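# Load one aluminum blank into the vise and sort parts

## Task

Put a single plain gray aluminum blank on the vise's two low support bars, with the same face up as the blanks that begin on the pinned infeed plate, or flipped over. Its long side must bear against the fixed jaw (the end block without hoses), and its short end must bear against the work stop (the short rod between the jaws). Every finished part must lie flat in the black outfeed tray with its pocket facing up. Every other blank, aluminum or brass, must rest fully on the infeed plate, not stacked on another blank, either face up, and not sitting on the pins. A blank or finished part left anywhere else counts as failure. Anything that stays in place at the end only because the robot is holding it does not count.

## Robot and tools

Robot: two Kinova Gen3 7-joint arms, left_arm and right_arm, each with a Robotiq 2F-85 parallel gripper and a wrist camera. Joint order everywhere, in commands and in result lists, is waist, shoulder, upper arm roll, elbow, forearm roll, wrist pitch, wrist roll (joint_1 to joint_7). Stated ranges in rad: waist, upper arm roll, forearm roll and wrist roll -69.115 to 69.115; shoulder -2.250 to 2.250; elbow -2.580 to 2.580; wrist pitch -2.100 to 2.100. A real end may differ by up to 0.013 rad.

Frame: all reported positions use one scene frame with its origin on the table top midway between the arms, +z up, +x pointing out over the table, and left_arm on the +y side. The names left and right do not correspond to image sides. Base of left_arm is at (-0.030, +0.285, 0) m, quat_wxyz (+0.995, 0, 0, -0.095); right_arm at (+0.030, -0.274, 0) m, quat_wxyz (+0.999, 0, 0, +0.040). The gripper's +z runs along the fingers and its y axis is the closing direction. end_effector_position is the point between the pads when closed; closed fingertips extend about 19 mm past it, open ones about 6 mm. Closing pushes the pads roughly 13 mm farther from the wrist, so keep that clearance above surfaces. Printed hand positions can be slightly off, more when reaching far.

Command row: 18 numbers, each in [-1, 1], always covering both arms: left_arm's 7 joint offsets, its gripper position, its gripper speed, then the same 9 for right_arm. Joint numbers are offsets, not poses: 1.0 equals 0.9985 rad for the first four joints and 0.8765 rad for the last three. Gripper position is absolute: +1 fully open (85 mm), 0 about 41 mm, pads touch near -0.8, and -1 closes until blocked. Gripper speed: -1 about 20 mm/s, 0 about 85, +1 about 150. A 0 in the gripper slots is a real command, so repeat an arm's previous two gripper numbers to leave it alone. Optionally add 14 more numbers (0 to 1): per-joint stiffness scales, left's 7 then right's 7, which persist until changed.

execute_actions(actions): a list of actions; each action is a table of up to 15 rows, one row per 1/30 s control step, the last row repeating to fill 15 steps. In each row, joint offsets are measured from the angles at the start of that action, not from the previous row. For the first action of a call, the base is the last angles a result reported. An empty list just returns the state and images. If any action would push a joint more than 0.013 rad beyond its range, it is refused for both arms; if the first action fails this or anything is malformed, nothing runs.

move(target, speed, blocking): target is one 18-number row (or with stiffness); its joint offsets are relative to the Joint positions in the latest result that printed them. All joints travel along synchronized paths, so the hand traces a curve and ignores obstacles and the other arm. speed is the peak rad/s of the joint with the longest travel, 0.01 to 2, default 0.5; path time is clamped to 0.5-10 s. Faster moves and targets set deeper into a contact press harder. blocking=false returns after 0.5 s while motion continues; until its end is reported, use wait or stop before other commands. The move line reports the ending (done, off_target, moving, held, fault), limits=held or none, and each arm's joint farthest from target.

wait(seconds): 0 to 10, holds last commands and returns early if a running move finishes. stop(): brakes a running move; fingers keep moving. zoom_image(camera, region): camera is cam_low, cam_left_wrist or cam_right_wrist (each 672x504); region [x0, y0, x1, y1] pixels, at most 504x504. read_manual(section): licence texts only. finished_scene(scene): ends the given scene, irreversibly; do it only once the layout holds without the robot.

Motion limits: each joint's target stays within 0.304 rad (first four joints) or 0.266 rad (wrist joints) of its measured angle, and targets are scaled back if they would move the hand more than 70 mm from where it is; big offsets therefore need several actions, and an unfinished motion must be re-commanded.

Gripping: close with position -1 and keep sending it. For a gentle grip, open and then ask for a position just under the object's width. Release by sending a width larger than the object. position_measured_pct is about 50 - 50*position (0 = fully open); stopping below about 90 short of the request means something is held, about 90 or above means the pads met. Grip force is set by the arm, roughly 190-235 N per pad.

Results: the state line gives each hand's position (m) and quat_wxyz; Joint positions (rad), Joint velocities (rad/s), Joint targets, and joint torques per arm; after execute_actions, step readings with HELD marking steps where an arm was held back. "joint sent to its limit" means a joint hit its end; "joint command not followed" means a clearance check altered targets. MOTOR HOT warns from 60 °C; at 75 °C an OVER-TEMPERATURE FAULT makes the arm sag. Contact torque reaching a load limit (50.2 N m for the first four joints, 31.6 for the wrist joints, held weight included) causes a TORQUE FAULT: that arm halts 10 s and drops the rest of the call.

Avoid: letting the arms collide or push each other, knocking anything off the table, dropping or slamming parts, and very hard pushes. Parts may get brief external tugs or shoves; check placement with the cameras before finishing.

Each tool is called after ">>>" as name(argument=value, ...), one argument or row to a line, values as JSON.

## Session

>>> execute_actions(
  actions=[],
)

Scene clock: 0.00 s.
left_arm: end_effector_position=(+0.5055, -0.0402, +0.1799) position_measured_pct=0.0 end_effector_quat_wxyz=(+0.202, +0.102, +0.963, +0.146) | right_arm: end_effector_position=(+0.2671, -0.5860, +0.2162) position_measured_pct=0.0 end_effector_quat_wxyz=(-0.021, +0.795, +0.606, -0.014)
Joint names: [waist, shoulder, upper arm roll, elbow, forearm roll, wrist pitch, wrist roll]
Joint positions: left_arm=[ 0.694  0.766 -0.285  1.272 -0.335  0.967  2.224] | right_arm=[ 0.761  0.323  0.21   1.781 -0.045  1.089  0.635]
Joint velocities: left_arm=[-0.    -0.002 -0.     0.    -0.001 -0.     0.   ] | right_arm=[ 0.001  0.    -0.     0.     0.     0.     0.001]
Joint torques (N m, as the joint torque sensors report them, + toward a larger angle): no reading
Motor temperatures (°C, as the motors report them): left_arm=[37 37 36 38 43 38 39] | right_arm=[41 37 36 35 44 43 43]
Joint targets: left_arm=[0.694 0.766 -0.285 1.272 -0.335 0.967 2.224] | right_arm=[0.761 0.323 0.210 1.781 -0.045 1.089 0.635]
Joint stiffness scale: left_arm=[1. 1. 1. 1. 1. 1. 1.] | right_arm=[1. 1. 1. 1. 1. 1. 1.]

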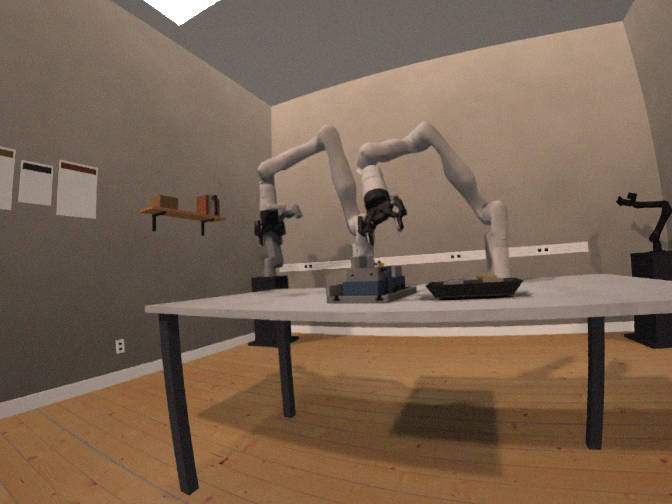

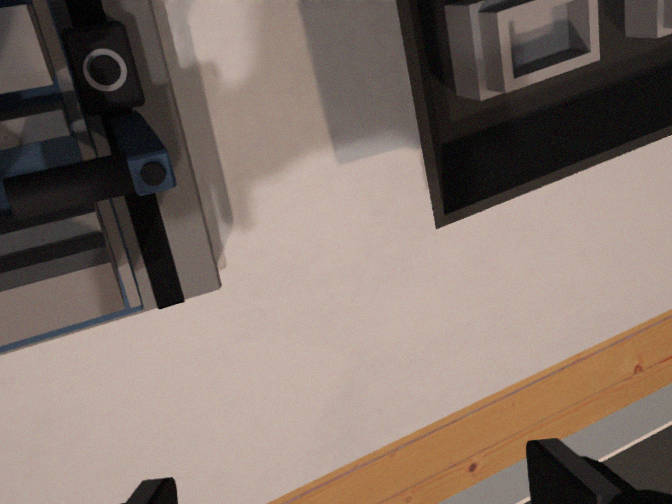

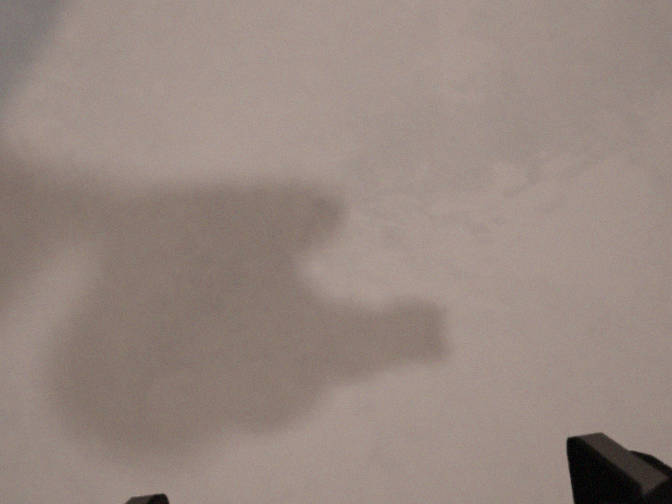

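>>> move(
  target=[-0.385,-0.29,0.285,-0.509,0.382,1.0,-0.175,1,0,0,0,0,0,0,0,0,1,0],
  speed=0.8,
)

Scene clock: 2.13 s.
left_arm: end_effector_position=(+0.4064, +0.0194, +0.4482) position_measured_pct=0.0 end_effector_quat_wxyz=(+0.028, -0.004, +1.000, -0.012) | right_arm: end_effector_position=(+0.2671, -0.5860, +0.2162) position_measured_pct=0.0 end_effector_quat_wxyz=(-0.021, +0.795, +0.606, -0.014)
Joint names: [waist, shoulder, upper arm roll, elbow, forearm roll, wrist pitch, wrist roll]
Joint positions: left_arm=[ 0.313  0.479 -0.003  0.766 -0.005  1.835  2.078] | right_arm=[ 0.761  0.323  0.21   1.781 -0.045  1.089  0.635]
Joint velocities: left_arm=[-0.003  0.001  0.     0.001 -0.    -0.001 -0.002] | right_arm=[ 0.    -0.    -0.     0.001  0.    -0.001 -0.001]
Joint torques (N m, as the joint torque sensors report them, + toward a larger angle): left_arm=[ -0.25 -17.68   0.35  -8.89  -0.12  -0.01   0.69] | right_arm=[ -0.16 -13.     0.38  -7.11  -0.02   0.2   -0.32]
Motor temperatures (°C, as the motors report them): left_arm=[37 37 36 38 43 38 39] | right_arm=[41 37 36 35 44 43 43]
Joint targets: left_arm=[0.310 0.476 -0.001 0.764 0.000 1.843 2.070] | right_arm=[0.761 0.323 0.210 1.781 -0.045 1.089 0.635]
Joint stiffness scale: left_arm=[1. 1. 1. 1. 1. 1. 1.] | right_arm=[1. 1. 1. 1. 1. 1. 1.]
move: done; limits=none; left_arm: farthest joint: the wrist pitch, 0.008 radians from its target (0.877 radians at the start); right_arm: farthest joint: the waist, 0.000 radians from its target (0.000 radians at the start)

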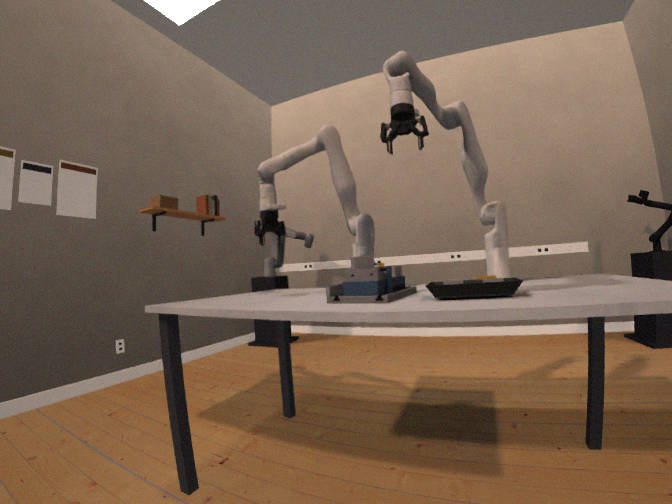

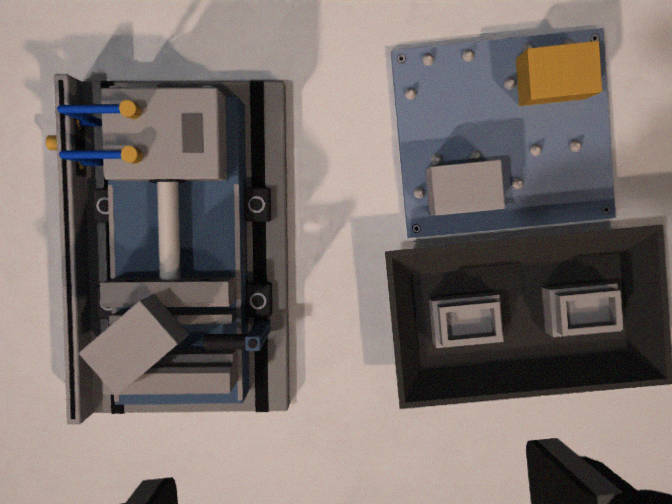

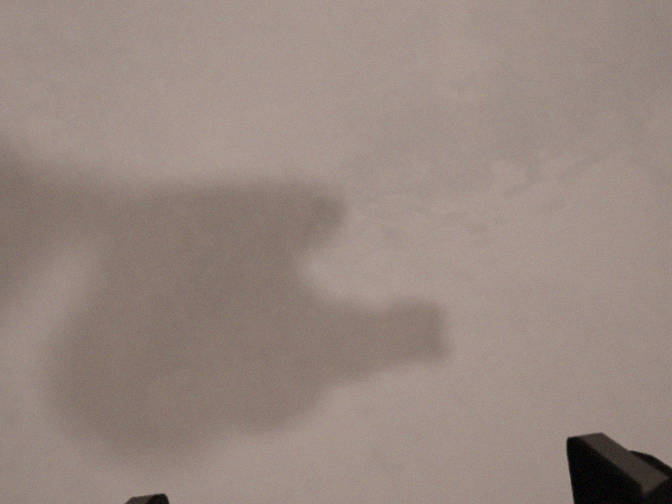

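>>> move(
  target=[-0.9,0,0,0,0,0,0,1,0,-0.99,0.139,-0.21,-0.349,0.051,0.18,0.716,1,0],
  speed=0.8,
)

Scene clock: 4.37 s.
left_arm: end_effector_position=(+0.4503, +0.4599, +0.4482) position_measured_pct=0.0 end_effector_quat_wxyz=(+0.031, -0.436, +0.899, +0.001) | right_arm: end_effector_position=(+0.5000, -0.1488, +0.2501) position_measured_pct=0.0 end_effector_quat_wxyz=(+0.000, +0.008, +1.000, +0.005)
Joint names: [waist, shoulder, upper arm roll, elbow, forearm roll, wrist pitch, wrist roll]
Joint positions: left_arm=[-0.583  0.479 -0.003  0.766 -0.005  1.835  2.078] | right_arm=[-0.225  0.459  0.001  1.437 -0.01   1.242  1.252]
Joint velocities: left_arm=[-0.003 -0.001 -0.     0.     0.     0.    -0.001] | right_arm=[-0.003  0.001 -0.    -0.     0.002 -0.001  0.001]
Joint torques (N m, as the joint torque sensors report them, + toward a larger angle): left_arm=[ -0.5  -17.47   0.29  -8.88  -0.36   0.1    0.79] | right_arm=[ -0.05 -16.72  -0.22  -8.03  -0.16   0.14  -0.42]
Motor temperatures (°C, as the motors report them): left_arm=[37 37 36 38 43 38 39] | right_arm=[41 37 36 35 44 43 43]
Joint targets: left_arm=[-0.586 0.479 -0.003 0.766 -0.005 1.835 2.078] | right_arm=[-0.227 0.462 0.000 1.432 -0.000 1.246 1.262]
Joint stiffness scale: left_arm=[1. 1. 1. 1. 1. 1. 1.] | right_arm=[1. 1. 1. 1. 1. 1. 1.]
move: off_target (right_arm); limits=none; left_arm: farthest joint: the waist, 0.003 radians from its target (0.898 radians at the start); right_arm: farthest joint: the wrist roll, 0.011 radians from its target (0.628 radians at the start)

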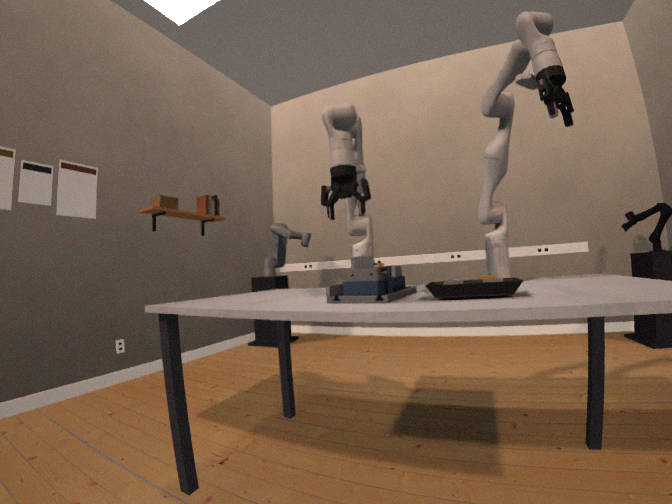

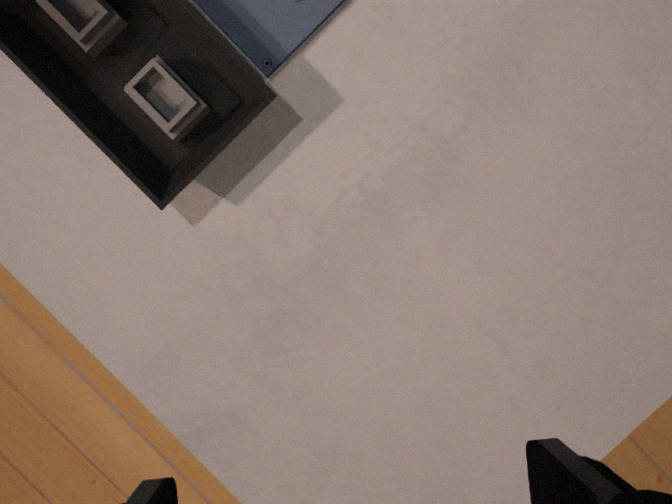

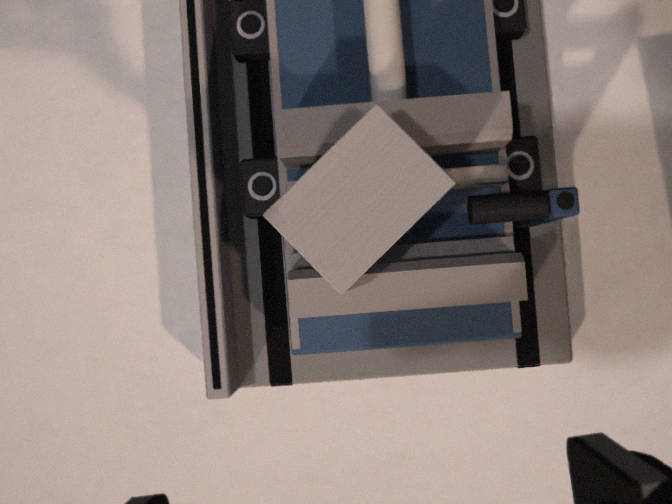

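>>> move(
  target=[0,0,0,0,0,0,0,1,0,-0.087,-0.08,0,0.343,0.011,-0.3,0.64,1,0],
  speed=0.6,
)

>>> zoom_image(
  camera="cam_low",
  region=[290,170,450,310],
)

Scene clock: 6.30 s.
left_arm: end_effector_position=(+0.4502, +0.4600, +0.4482) position_measured_pct=0.0 end_effector_quat_wxyz=(+0.031, -0.436, +0.899, +0.001) | right_arm: end_effector_position=(+0.4267, -0.1350, +0.1901) position_measured_pct=0.0 end_effector_quat_wxyz=(+0.000, -0.304, +0.953, +0.004)
Joint names: [waist, shoulder, upper arm roll, elbow, forearm roll, wrist pitch, wrist roll]
Joint positions: left_arm=[-0.583  0.479 -0.003  0.766 -0.005  1.835  2.078] | right_arm=[-0.31   0.382  0.001  1.775 -0.009  0.983  1.803]
Joint velocities: left_arm=[ 0.    -0.002  0.     0.001 -0.     0.     0.   ] | right_arm=[-0.002 -0.003 -0.002  0.002 -0.    -0.001 -0.   ]
Joint torques (N m, as the joint torque sensors report them, + toward a larger angle): left_arm=[ -0.17 -17.4    0.45  -8.9   -0.34  -0.01   0.66] | right_arm=[ -0.15 -13.98  -0.19  -6.72  -0.12   0.1   -0.22]
Motor temperatures (°C, as the motors report them): left_arm=[37 37 36 38 43 38 39] | right_arm=[41 37 36 35 44 43 43]
Joint targets: left_arm=[-0.583 0.479 -0.003 0.766 -0.005 1.835 2.078] | right_arm=[-0.312 0.380 0.001 1.780 -0.000 0.979 1.813]
Joint stiffness scale: left_arm=[1. 1. 1. 1. 1. 1. 1.] | right_arm=[1. 1. 1. 1. 1. 1. 1.]
move: done; limits=none; left_arm: farthest joint: the waist, 0.000 radians from its target (0.000 radians at the start); right_arm: farthest joint: the wrist roll, 0.010 radians from its target (0.561 radians at the start)

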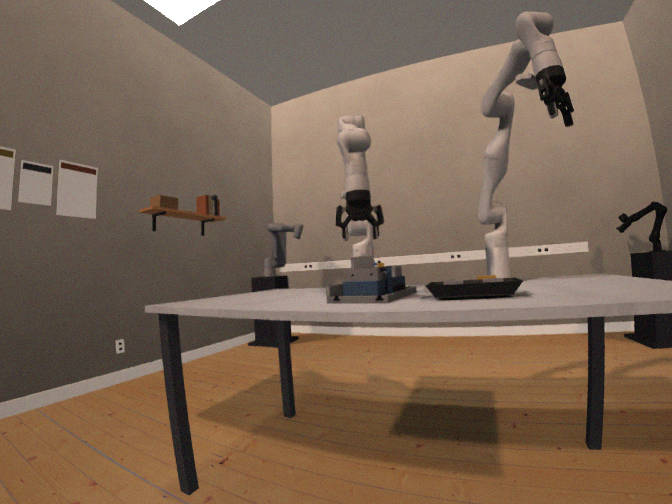

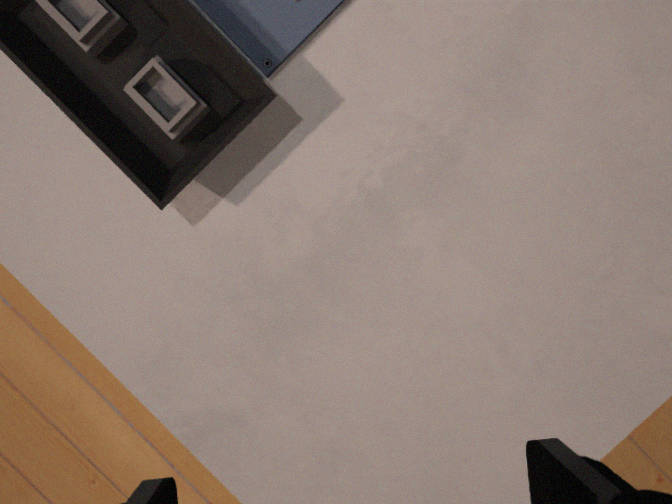

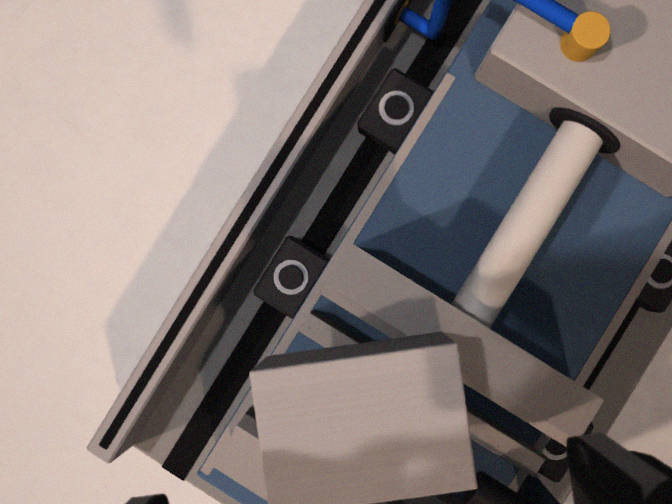

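Region (290, 170, 450, 310) of cam_low's 672x504 image, scaled by 3.150, with more detail than that image has; it fills the top 441 rows of this view, and the rest is white.

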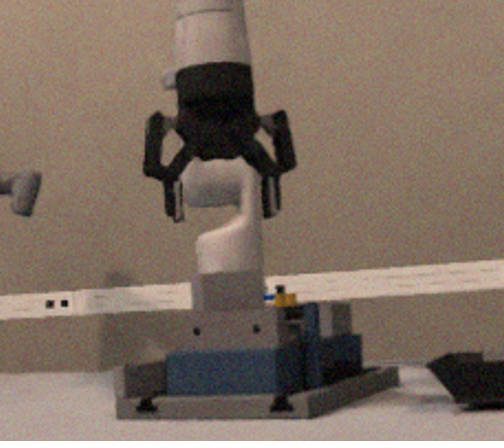

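>>> move(
  target=[0,0,0,0,0,0,0,1,0,0,0.112,0,0.108,0,-0.248,0,1,0],
  speed=0.3,
)

>>> zoom_image(
  camera="cam_low",
  region=[290,170,450,310],
)

Scene clock: 7.70 s.
left_arm: end_effector_position=(+0.4502, +0.4600, +0.4482) position_measured_pct=0.0 end_effector_quat_wxyz=(+0.031, -0.436, +0.899, +0.001) | right_arm: end_effector_position=(+0.4263, -0.1356, +0.1194) position_measured_pct=0.0 end_effector_quat_wxyz=(+0.001, -0.303, +0.953, +0.003)
Joint names: [waist, shoulder, upper arm roll, elbow, forearm roll, wrist pitch, wrist roll]
Joint positions: left_arm=[-0.583  0.479 -0.003  0.766 -0.005  1.835  2.078] | right_arm=[-0.31   0.491  0.001  1.878 -0.009  0.77   1.803]
Joint velocities: left_arm=[ 0.    -0.001  0.     0.001  0.003  0.     0.   ] | right_arm=[-0.001  0.002 -0.     0.     0.    -0.001 -0.   ]
Joint torques (N m, as the joint torque sensors report them, + toward a larger angle): left_arm=[ -0.21 -17.43   0.28  -8.98  -0.34   0.03   0.71] | right_arm=[ -0.14 -14.92   0.01  -5.9   -0.13   0.21  -0.39]
Motor temperatures (°C, as the motors report them): left_arm=[37 37 36 38 43 38 39] | right_arm=[41 37 36 35 44 43 43]
Joint targets: left_arm=[-0.583 0.479 -0.003 0.766 -0.005 1.835 2.078] | right_arm=[-0.310 0.494 0.001 1.883 -0.009 0.766 1.803]
Joint stiffness scale: left_arm=[1. 1. 1. 1. 1. 1. 1.] | right_arm=[1. 1. 1. 1. 1. 1. 1.]
move: done; limits=none; left_arm: farthest joint: the waist, 0.000 radians from its target (0.000 radians at the start); right_arm: farthest joint: the elbow, 0.005 radians from its target (0.108 radians at the start)

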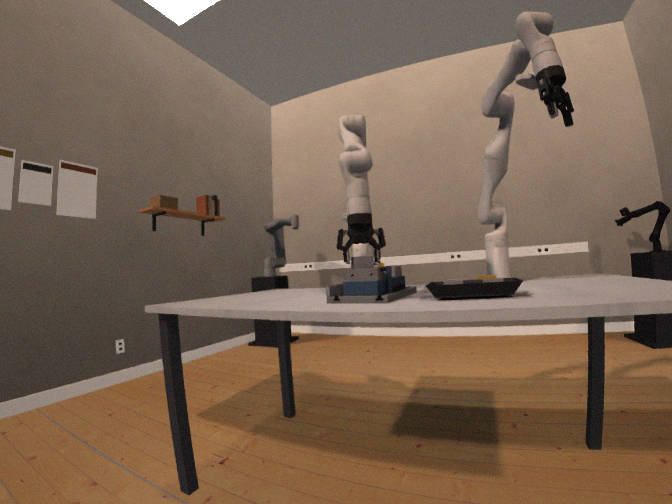

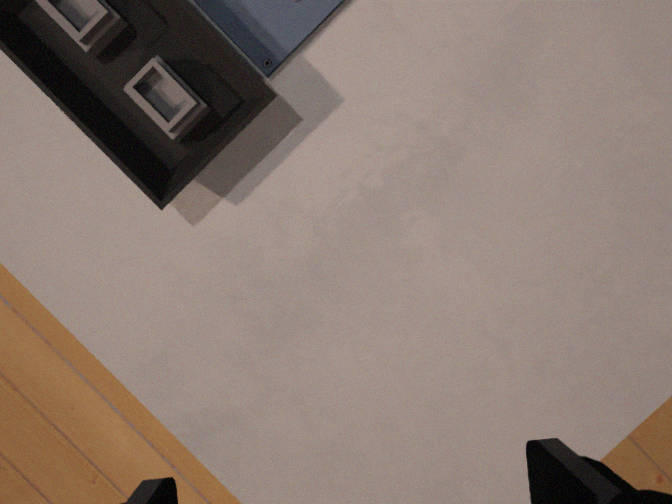

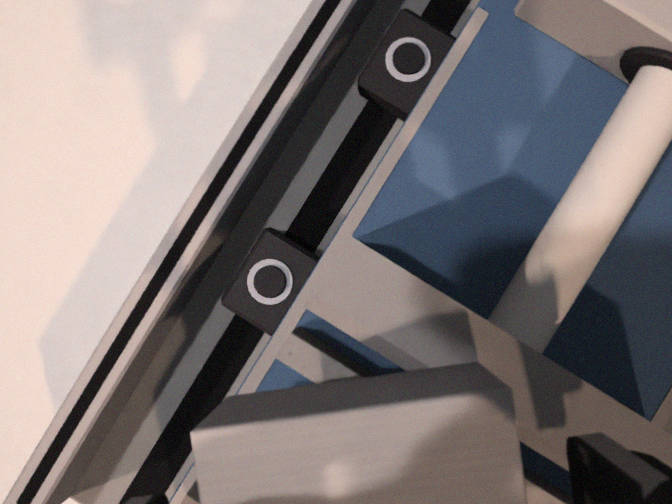

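Region (290, 170, 450, 310) of cam_low's 672x504 image, scaled by 3.150, with more detail than that image has; it fills the top 441 rows of this view, and the rest is white.

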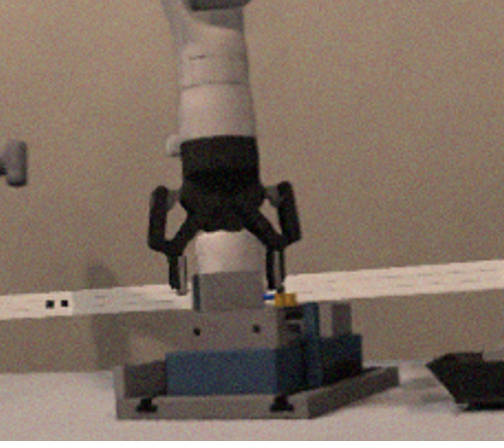

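Close, then lift 2 cm and rotate by 39°.

>>> move(
  target=[0,0,0,0,0,0,0,1,0,0,0,0,0,0,0,0,-1,-0.5],
)

>>> move(
  target=[0,0,0,0,0,0,0,1,0,0,-0.034,0,-0.03,0,0.07,0,-1,-0.5],
  speed=0.15,
)

>>> move(
  target=[0,0,0,0,0,0,0,1,0,0,0,0,0,0,0,-0.79,-1,-0.5],
  speed=0.5,
)

Scene clock: 8.73 s.
left_arm: end_effector_position=(+0.4502, +0.4600, +0.4482) position_measured_pct=0.0 end_effector_quat_wxyz=(+0.031, -0.436, +0.899, +0.001) | right_arm: end_effector_position=(+0.4264, -0.1355, +0.1199) position_measured_pct=31.7 end_effector_quat_wxyz=(+0.001, -0.303, +0.953, +0.003)
Joint names: [waist, shoulder, upper arm roll, elbow, forearm roll, wrist pitch, wrist roll]
Joint positions: left_arm=[-0.583  0.479 -0.003  0.766 -0.005  1.835  2.078] | right_arm=[-0.31   0.49   0.001  1.878 -0.009  0.771  1.803]
Joint velocities: left_arm=[ 0.     0.001 -0.    -0.     0.001  0.    -0.   ] | right_arm=[ 0.001 -0.     0.001  0.001  0.    -0.    -0.001]
Joint torques (N m, as the joint torque sensors report them, + toward a larger angle): left_arm=[ -0.3  -17.35   0.1   -8.93  -0.24  -0.09   0.59] | right_arm=[ -0.13 -12.47  -0.3   -5.54  -0.07  -0.74  -0.36]
Motor temperatures (°C, as the motors report them): left_arm=[37 37 36 38 43 38 39] | right_arm=[41 37 36 35 44 43 43]
Joint targets: left_arm=[-0.583 0.479 -0.003 0.766 -0.005 1.835 2.078] | right_arm=[-0.310 0.491 0.001 1.878 -0.009 0.770 1.803]
Joint stiffness scale: left_arm=[1. 1. 1. 1. 1. 1. 1.] | right_arm=[1. 1. 1. 1. 1. 1. 1.]
move: done; limits=none; left_arm: farthest joint: the waist, 0.000 radians from its target (0.000 radians at the start); right_arm: farthest joint: the shoulder, 0.001 radians from its target (0.001 radians at the start)

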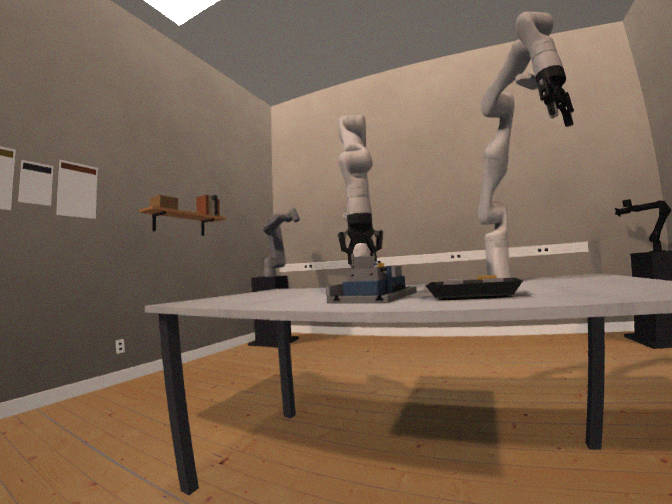

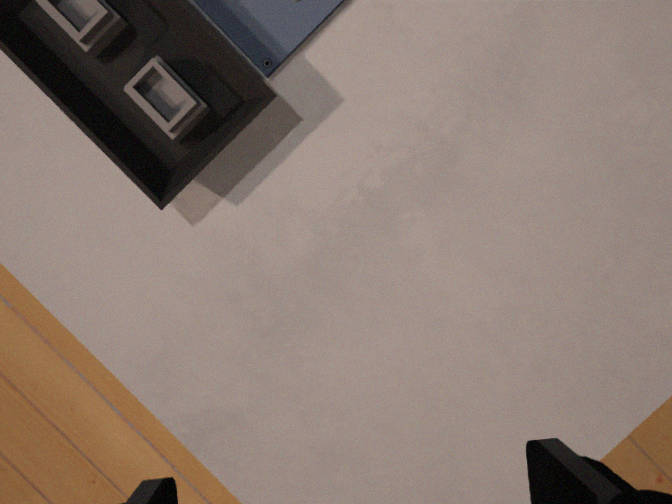

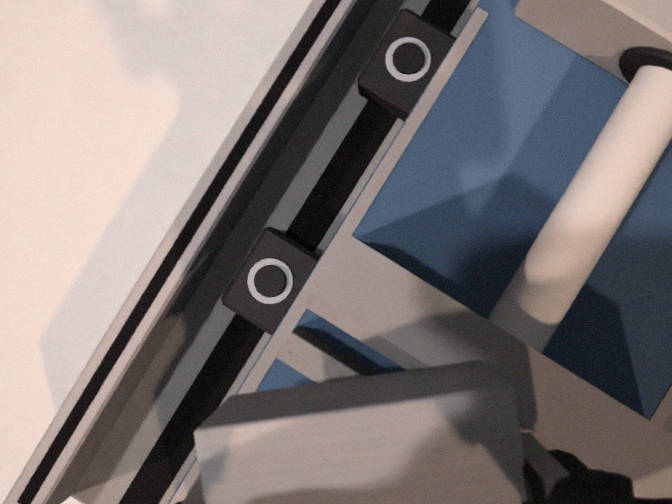

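Scene clock: 9.60 s.
left_arm: end_effector_position=(+0.4502, +0.4600, +0.4482) position_measured_pct=0.0 end_effector_quat_wxyz=(+0.031, -0.436, +0.899, +0.001) | right_arm: end_effector_position=(+0.4267, -0.1352, +0.1387) position_measured_pct=31.7 end_effector_quat_wxyz=(+0.001, -0.303, +0.953, +0.003)
Joint names: [waist, shoulder, upper arm roll, elbow, forearm roll, wrist pitch, wrist roll]
Joint positions: left_arm=[-0.583  0.479 -0.003  0.766 -0.005  1.835  2.078] | right_arm=[-0.31   0.459  0.001  1.853 -0.009  0.828  1.803]
Joint velocities: left_arm=[-0.    -0.001 -0.001  0.     0.002 -0.    -0.   ] | right_arm=[-0.001 -0.002  0.    -0.001  0.    -0.001 -0.001]
Joint torques (N m, as the joint torque sensors report them, + toward a larger angle): left_arm=[ -0.18 -17.49   0.15  -9.09  -0.29  -0.13   0.71] | right_arm=[ -0.14 -15.96  -0.11  -6.63  -0.04   0.17  -0.36]
Motor temperatures (°C, as the motors report them): left_arm=[37 37 36 38 43 38 39] | right_arm=[41 37 36 35 44 43 43]
Joint targets: left_arm=[-0.583 0.479 -0.003 0.766 -0.005 1.835 2.078] | right_arm=[-0.310 0.456 0.001 1.848 -0.009 0.832 1.803]
Joint stiffness scale: left_arm=[1. 1. 1. 1. 1. 1. 1.] | right_arm=[1. 1. 1. 1. 1. 1. 1.]
move: done; limits=none; left_arm: farthest joint: the waist, 0.000 radians from its target (0.000 radians at the start); right_arm: farthest joint: the elbow, 0.005 radians from its target (0.030 radians at the start)

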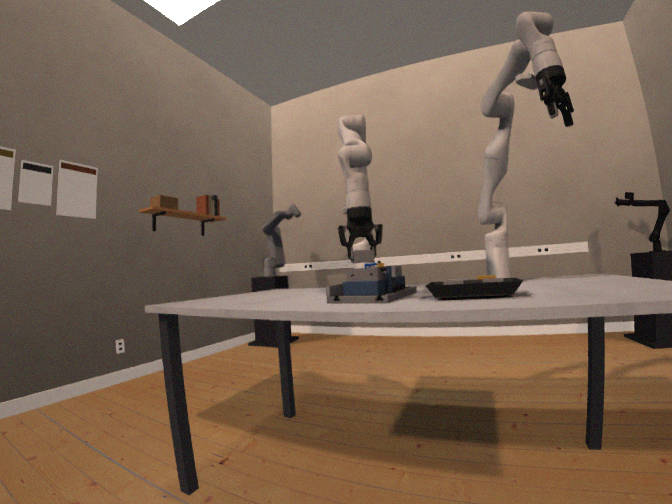

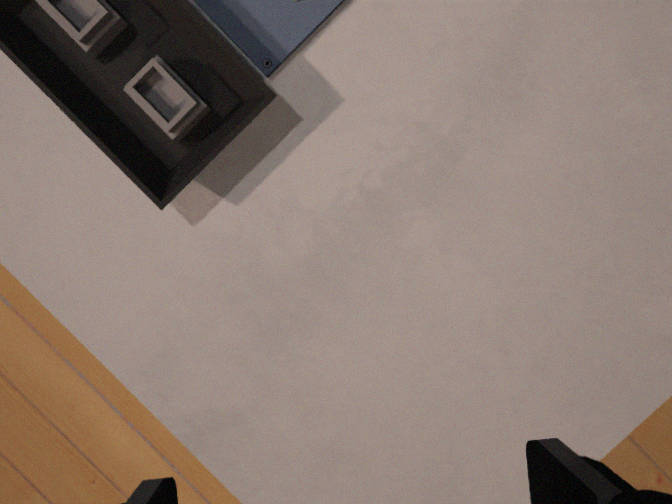

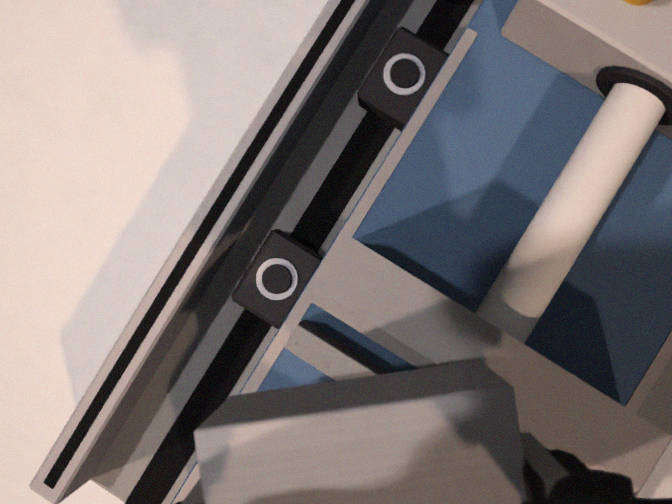

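Scene clock: 11.43 s.
left_arm: end_effector_position=(+0.4502, +0.4600, +0.4482) position_measured_pct=0.0 end_effector_quat_wxyz=(+0.031, -0.436, +0.899, +0.001) | right_arm: end_effector_position=(+0.4267, -0.1352, +0.1387) position_measured_pct=31.7 end_effector_quat_wxyz=(-0.000, +0.033, +0.999, +0.003)
Joint names: [waist, shoulder, upper arm roll, elbow, forearm roll, wrist pitch, wrist roll]
Joint positions: left_arm=[-0.583  0.479 -0.003  0.766 -0.005  1.835  2.078] | right_arm=[-0.31   0.459  0.001  1.853 -0.009  0.828  1.121]
Joint velocities: left_arm=[ 0.     0.001 -0.    -0.002  0.     0.    -0.   ] | right_arm=[ 0.001  0.     0.     0.001  0.001 -0.001 -0.001]
Joint torques (N m, as the joint torque sensors report them, + toward a larger angle): left_arm=[ -0.34 -17.37   0.23  -9.01  -0.25  -0.08   0.78] | right_arm=[  0.   -15.76   0.04  -6.55  -0.15   0.16  -0.3 ]
Motor temperatures (°C, as the motors report them): left_arm=[37 37 36 38 43 38 39] | right_arm=[41 37 36 35 44 43 43]
Joint targets: left_arm=[-0.583 0.479 -0.003 0.766 -0.005 1.835 2.078] | right_arm=[-0.310 0.459 0.001 1.853 -0.009 0.828 1.110]
Joint stiffness scale: left_arm=[1. 1. 1. 1. 1. 1. 1.] | right_arm=[1. 1. 1. 1. 1. 1. 1.]
move: done; limits=none; left_arm: farthest joint: the waist, 0.000 radians from its target (0.000 radians at the start); right_arm: farthest joint: the wrist roll, 0.010 radians from its target (0.692 radians at the start)

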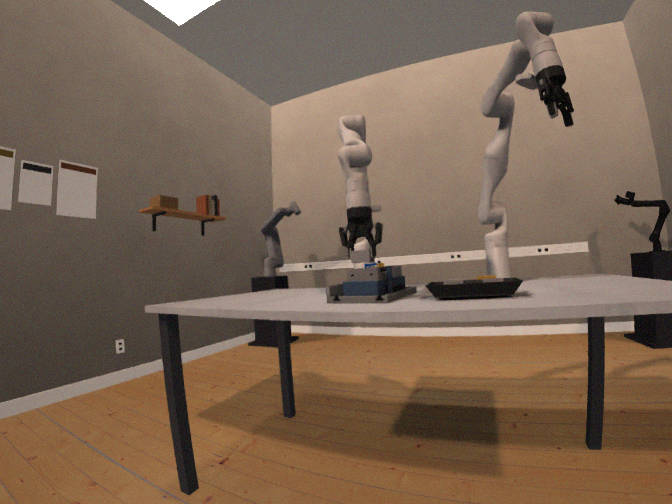

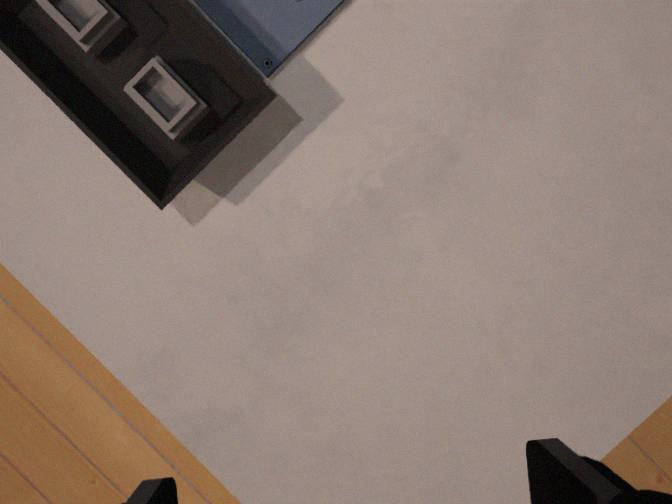

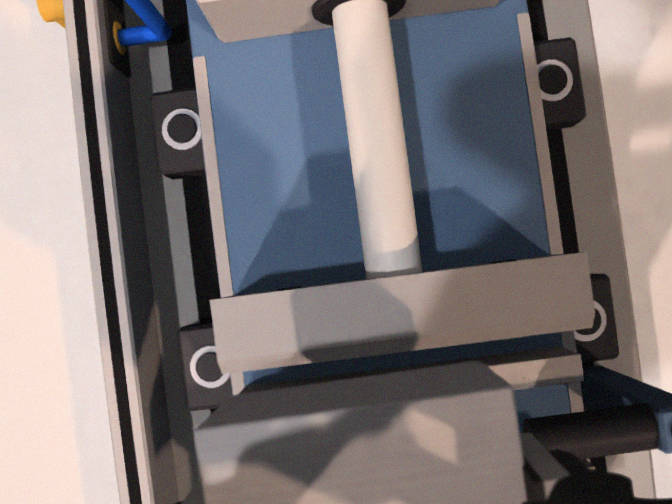

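>>> move(
  target=[0,0,0,0,0,0,0,1,0,0.014,0.034,0,0.017,0,-0.055,0.02,-1,-0.5],
  speed=0.1,
)

Scene clock: 12.50 s.
left_arm: end_effector_position=(+0.4502, +0.4600, +0.4482) position_measured_pct=0.0 end_effector_quat_wxyz=(+0.031, -0.436, +0.899, +0.001) | right_arm: end_effector_position=(+0.4307, -0.1393, +0.1227) position_measured_pct=31.7 end_effector_quat_wxyz=(+0.000, +0.036, +0.999, +0.003)
Joint names: [waist, shoulder, upper arm roll, elbow, forearm roll, wrist pitch, wrist roll]
Joint positions: left_arm=[-0.583  0.479 -0.003  0.766 -0.005  1.835  2.078] | right_arm=[-0.298  0.49   0.001  1.865 -0.009  0.784  1.128]
Joint velocities: left_arm=[ 0.     0.    -0.    -0.001  0.001 -0.001  0.   ] | right_arm=[ 0.002  0.002  0.001 -0.001  0.    -0.001 -0.   ]
Joint torques (N m, as the joint torque sensors report them, + toward a larger angle): left_arm=[ -0.16 -17.37   0.28  -9.15  -0.35   0.07   0.7 ] | right_arm=[  0.03 -16.08  -0.14  -6.23  -0.17   0.06  -0.38]
Motor temperatures (°C, as the motors report them): left_arm=[37 37 36 38 43 38 39] | right_arm=[41 37 36 35 44 43 43]
Joint targets: left_arm=[-0.583 0.479 -0.003 0.766 -0.005 1.835 2.078] | right_arm=[-0.296 0.493 0.001 1.870 -0.009 0.779 1.138]
Joint stiffness scale: left_arm=[1. 1. 1. 1. 1. 1. 1.] | right_arm=[1. 1. 1. 1. 1. 1. 1.]
move: off_target (right_arm); limits=none; left_arm: farthest joint: the waist, 0.000 radians from its target (0.000 radians at the start); right_arm: farthest joint: the wrist roll, 0.011 radians from its target (0.018 radians at the start)

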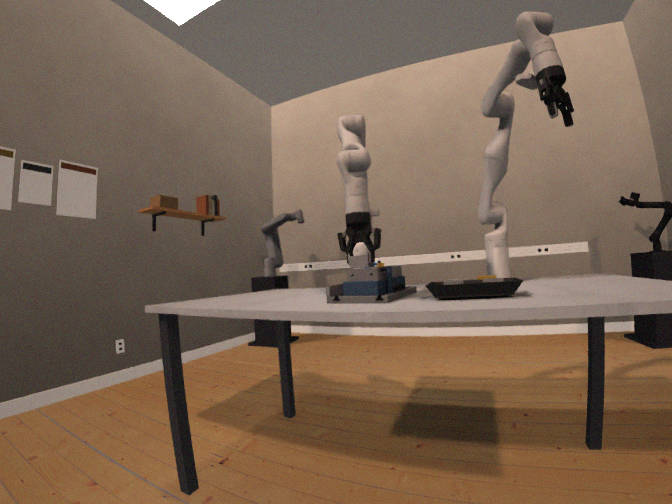

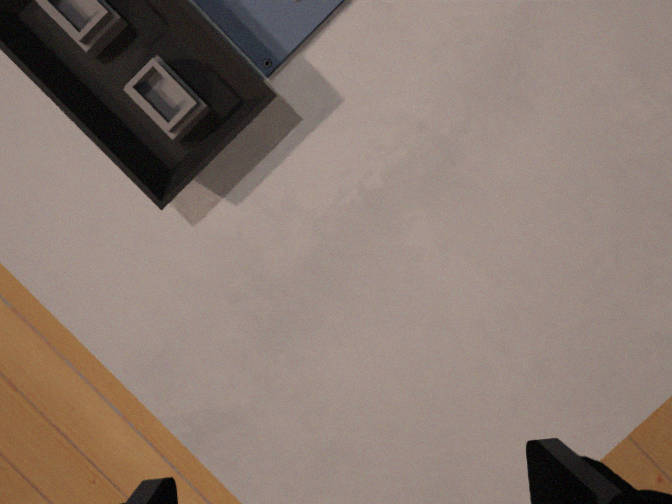

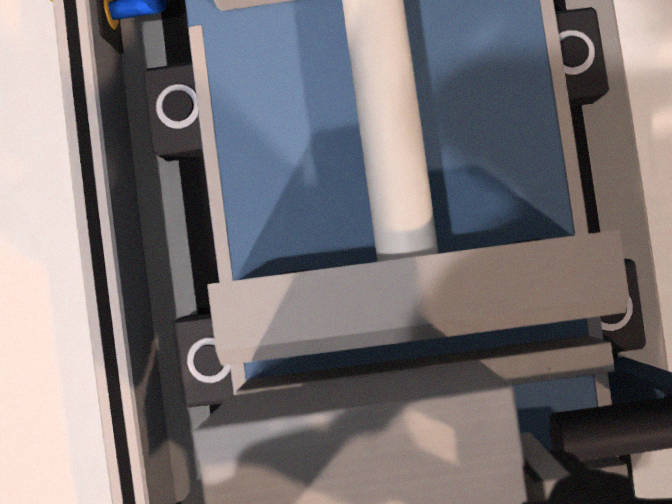

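>>> move(
  target=[0,0,0,0,0,0,0,1,0,0,0.021,0,0.025,0,-0.048,0,-1,-0.5],
  speed=0.05,
)

Scene clock: 13.70 s.
left_arm: end_effector_position=(+0.4502, +0.4600, +0.4482) position_measured_pct=0.0 end_effector_quat_wxyz=(+0.031, -0.436, +0.899, +0.001) | right_arm: end_effector_position=(+0.4287, -0.1401, +0.1107) position_measured_pct=31.7 end_effector_quat_wxyz=(-0.000, +0.036, +0.999, +0.003)
Joint names: [waist, shoulder, upper arm roll, elbow, forearm roll, wrist pitch, wrist roll]
Joint positions: left_arm=[-0.583  0.479 -0.003  0.766 -0.005  1.835  2.078] | right_arm=[-0.298  0.509  0.001  1.885 -0.009  0.746  1.128]
Joint velocities: left_arm=[-0.    -0.    -0.     0.002  0.001 -0.    -0.   ] | right_arm=[-0.     0.003 -0.     0.002  0.001 -0.002  0.   ]
Joint torques (N m, as the joint torque sensors report them, + toward a larger angle): left_arm=[ -0.23 -17.47   0.33  -9.02  -0.2   -0.11   0.63] | right_arm=[ -0.13 -16.39  -0.26  -6.03  -0.2   -0.01  -0.32]
Motor temperatures (°C, as the motors report them): left_arm=[37 37 36 38 43 38 39] | right_arm=[41 37 36 35 44 43 43]
Joint targets: left_arm=[-0.583 0.479 -0.003 0.766 -0.005 1.835 2.078] | right_arm=[-0.298 0.511 0.001 1.890 -0.009 0.742 1.128]
Joint stiffness scale: left_arm=[1. 1. 1. 1. 1. 1. 1.] | right_arm=[1. 1. 1. 1. 1. 1. 1.]
move: done; limits=none; left_arm: farthest joint: the waist, 0.000 radians from its target (0.000 radians at the start); right_arm: farthest joint: the elbow, 0.005 radians from its target (0.025 radians at the start)

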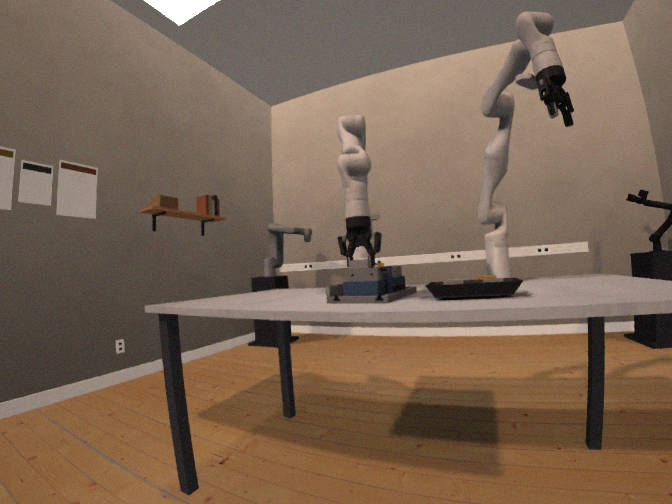

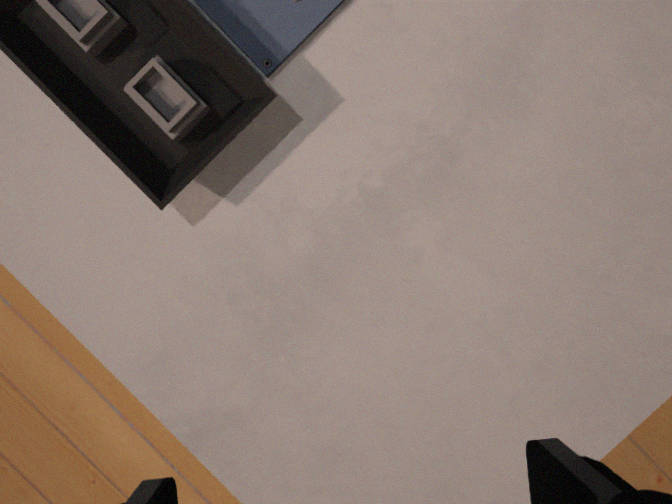

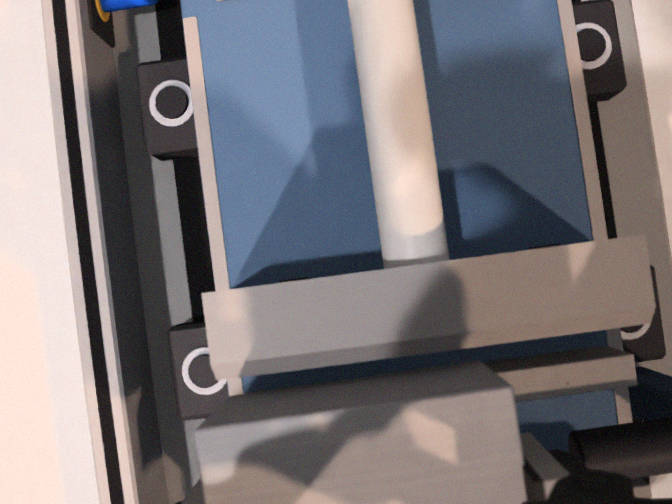

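>>> move(
  target=[0,0,0,0,0,0,0,1,0,0.007,0.016,0,-0.021,0,0.006,0.012,-1,-0.5],
  speed=0.03,
)

Scene clock: 14.97 s.
left_arm: end_effector_position=(+0.4502, +0.4600, +0.4482) position_measured_pct=0.0 end_effector_quat_wxyz=(+0.031, -0.436, +0.899, +0.001) | right_arm: end_effector_position=(+0.4310, -0.1411, +0.1069) position_measured_pct=31.7 end_effector_quat_wxyz=(-0.005, +0.038, +0.999, +0.001)
Joint names: [waist, shoulder, upper arm roll, elbow, forearm roll, wrist pitch, wrist roll]
Joint positions: left_arm=[-0.583  0.479 -0.003  0.766 -0.005  1.835  2.078] | right_arm=[-0.294  0.524  0.001  1.873 -0.009  0.753  1.128]
Joint velocities: left_arm=[ 0.     0.002 -0.001 -0.    -0.002  0.     0.001] | right_arm=[ 0.001 -0.    -0.001 -0.001  0.     0.004  0.   ]
Joint torques (N m, as the joint torque sensors report them, + toward a larger angle): left_arm=[ -0.02 -17.46   0.21  -9.    -0.25  -0.09   0.72] | right_arm=[  0.84 -17.     0.7   -8.34   0.5   -1.61  -0.14]
Motor temperatures (°C, as the motors report them): left_arm=[37 37 36 38 43 38 39] | right_arm=[41 37 36 35 44 43 43]
Joint targets: left_arm=[-0.583 0.479 -0.003 0.766 -0.005 1.835 2.078] | right_arm=[-0.291 0.525 0.001 1.864 -0.009 0.751 1.138]
Joint stiffness scale: left_arm=[1. 1. 1. 1. 1. 1. 1.] | right_arm=[1. 1. 1. 1. 1. 1. 1.]
move: off_target (right_arm); limits=none; left_arm: farthest joint: the waist, 0.000 radians from its target (0.000 radians at the start); right_arm: farthest joint: the wrist roll, 0.011 radians from its target (0.011 radians at the start)

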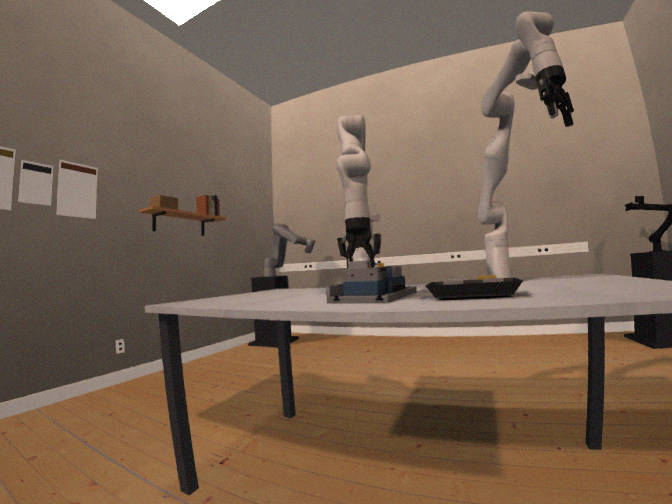

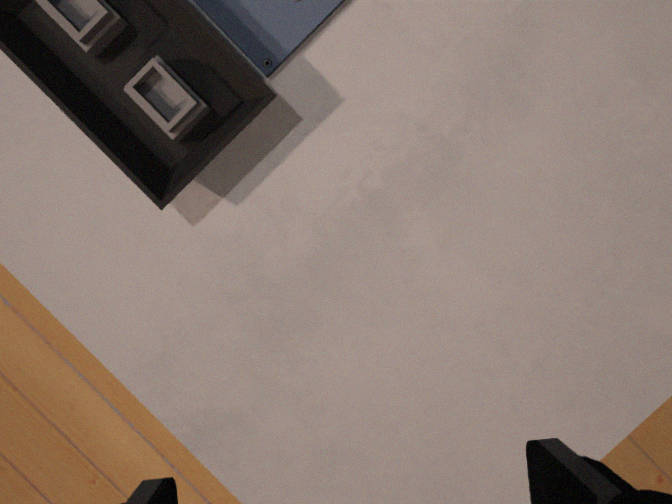

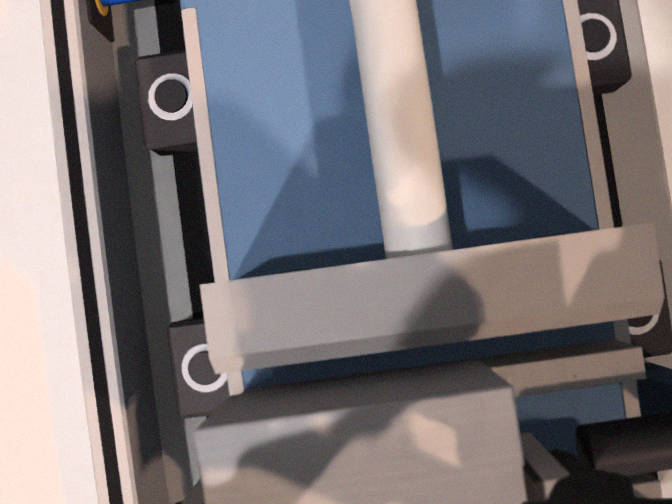

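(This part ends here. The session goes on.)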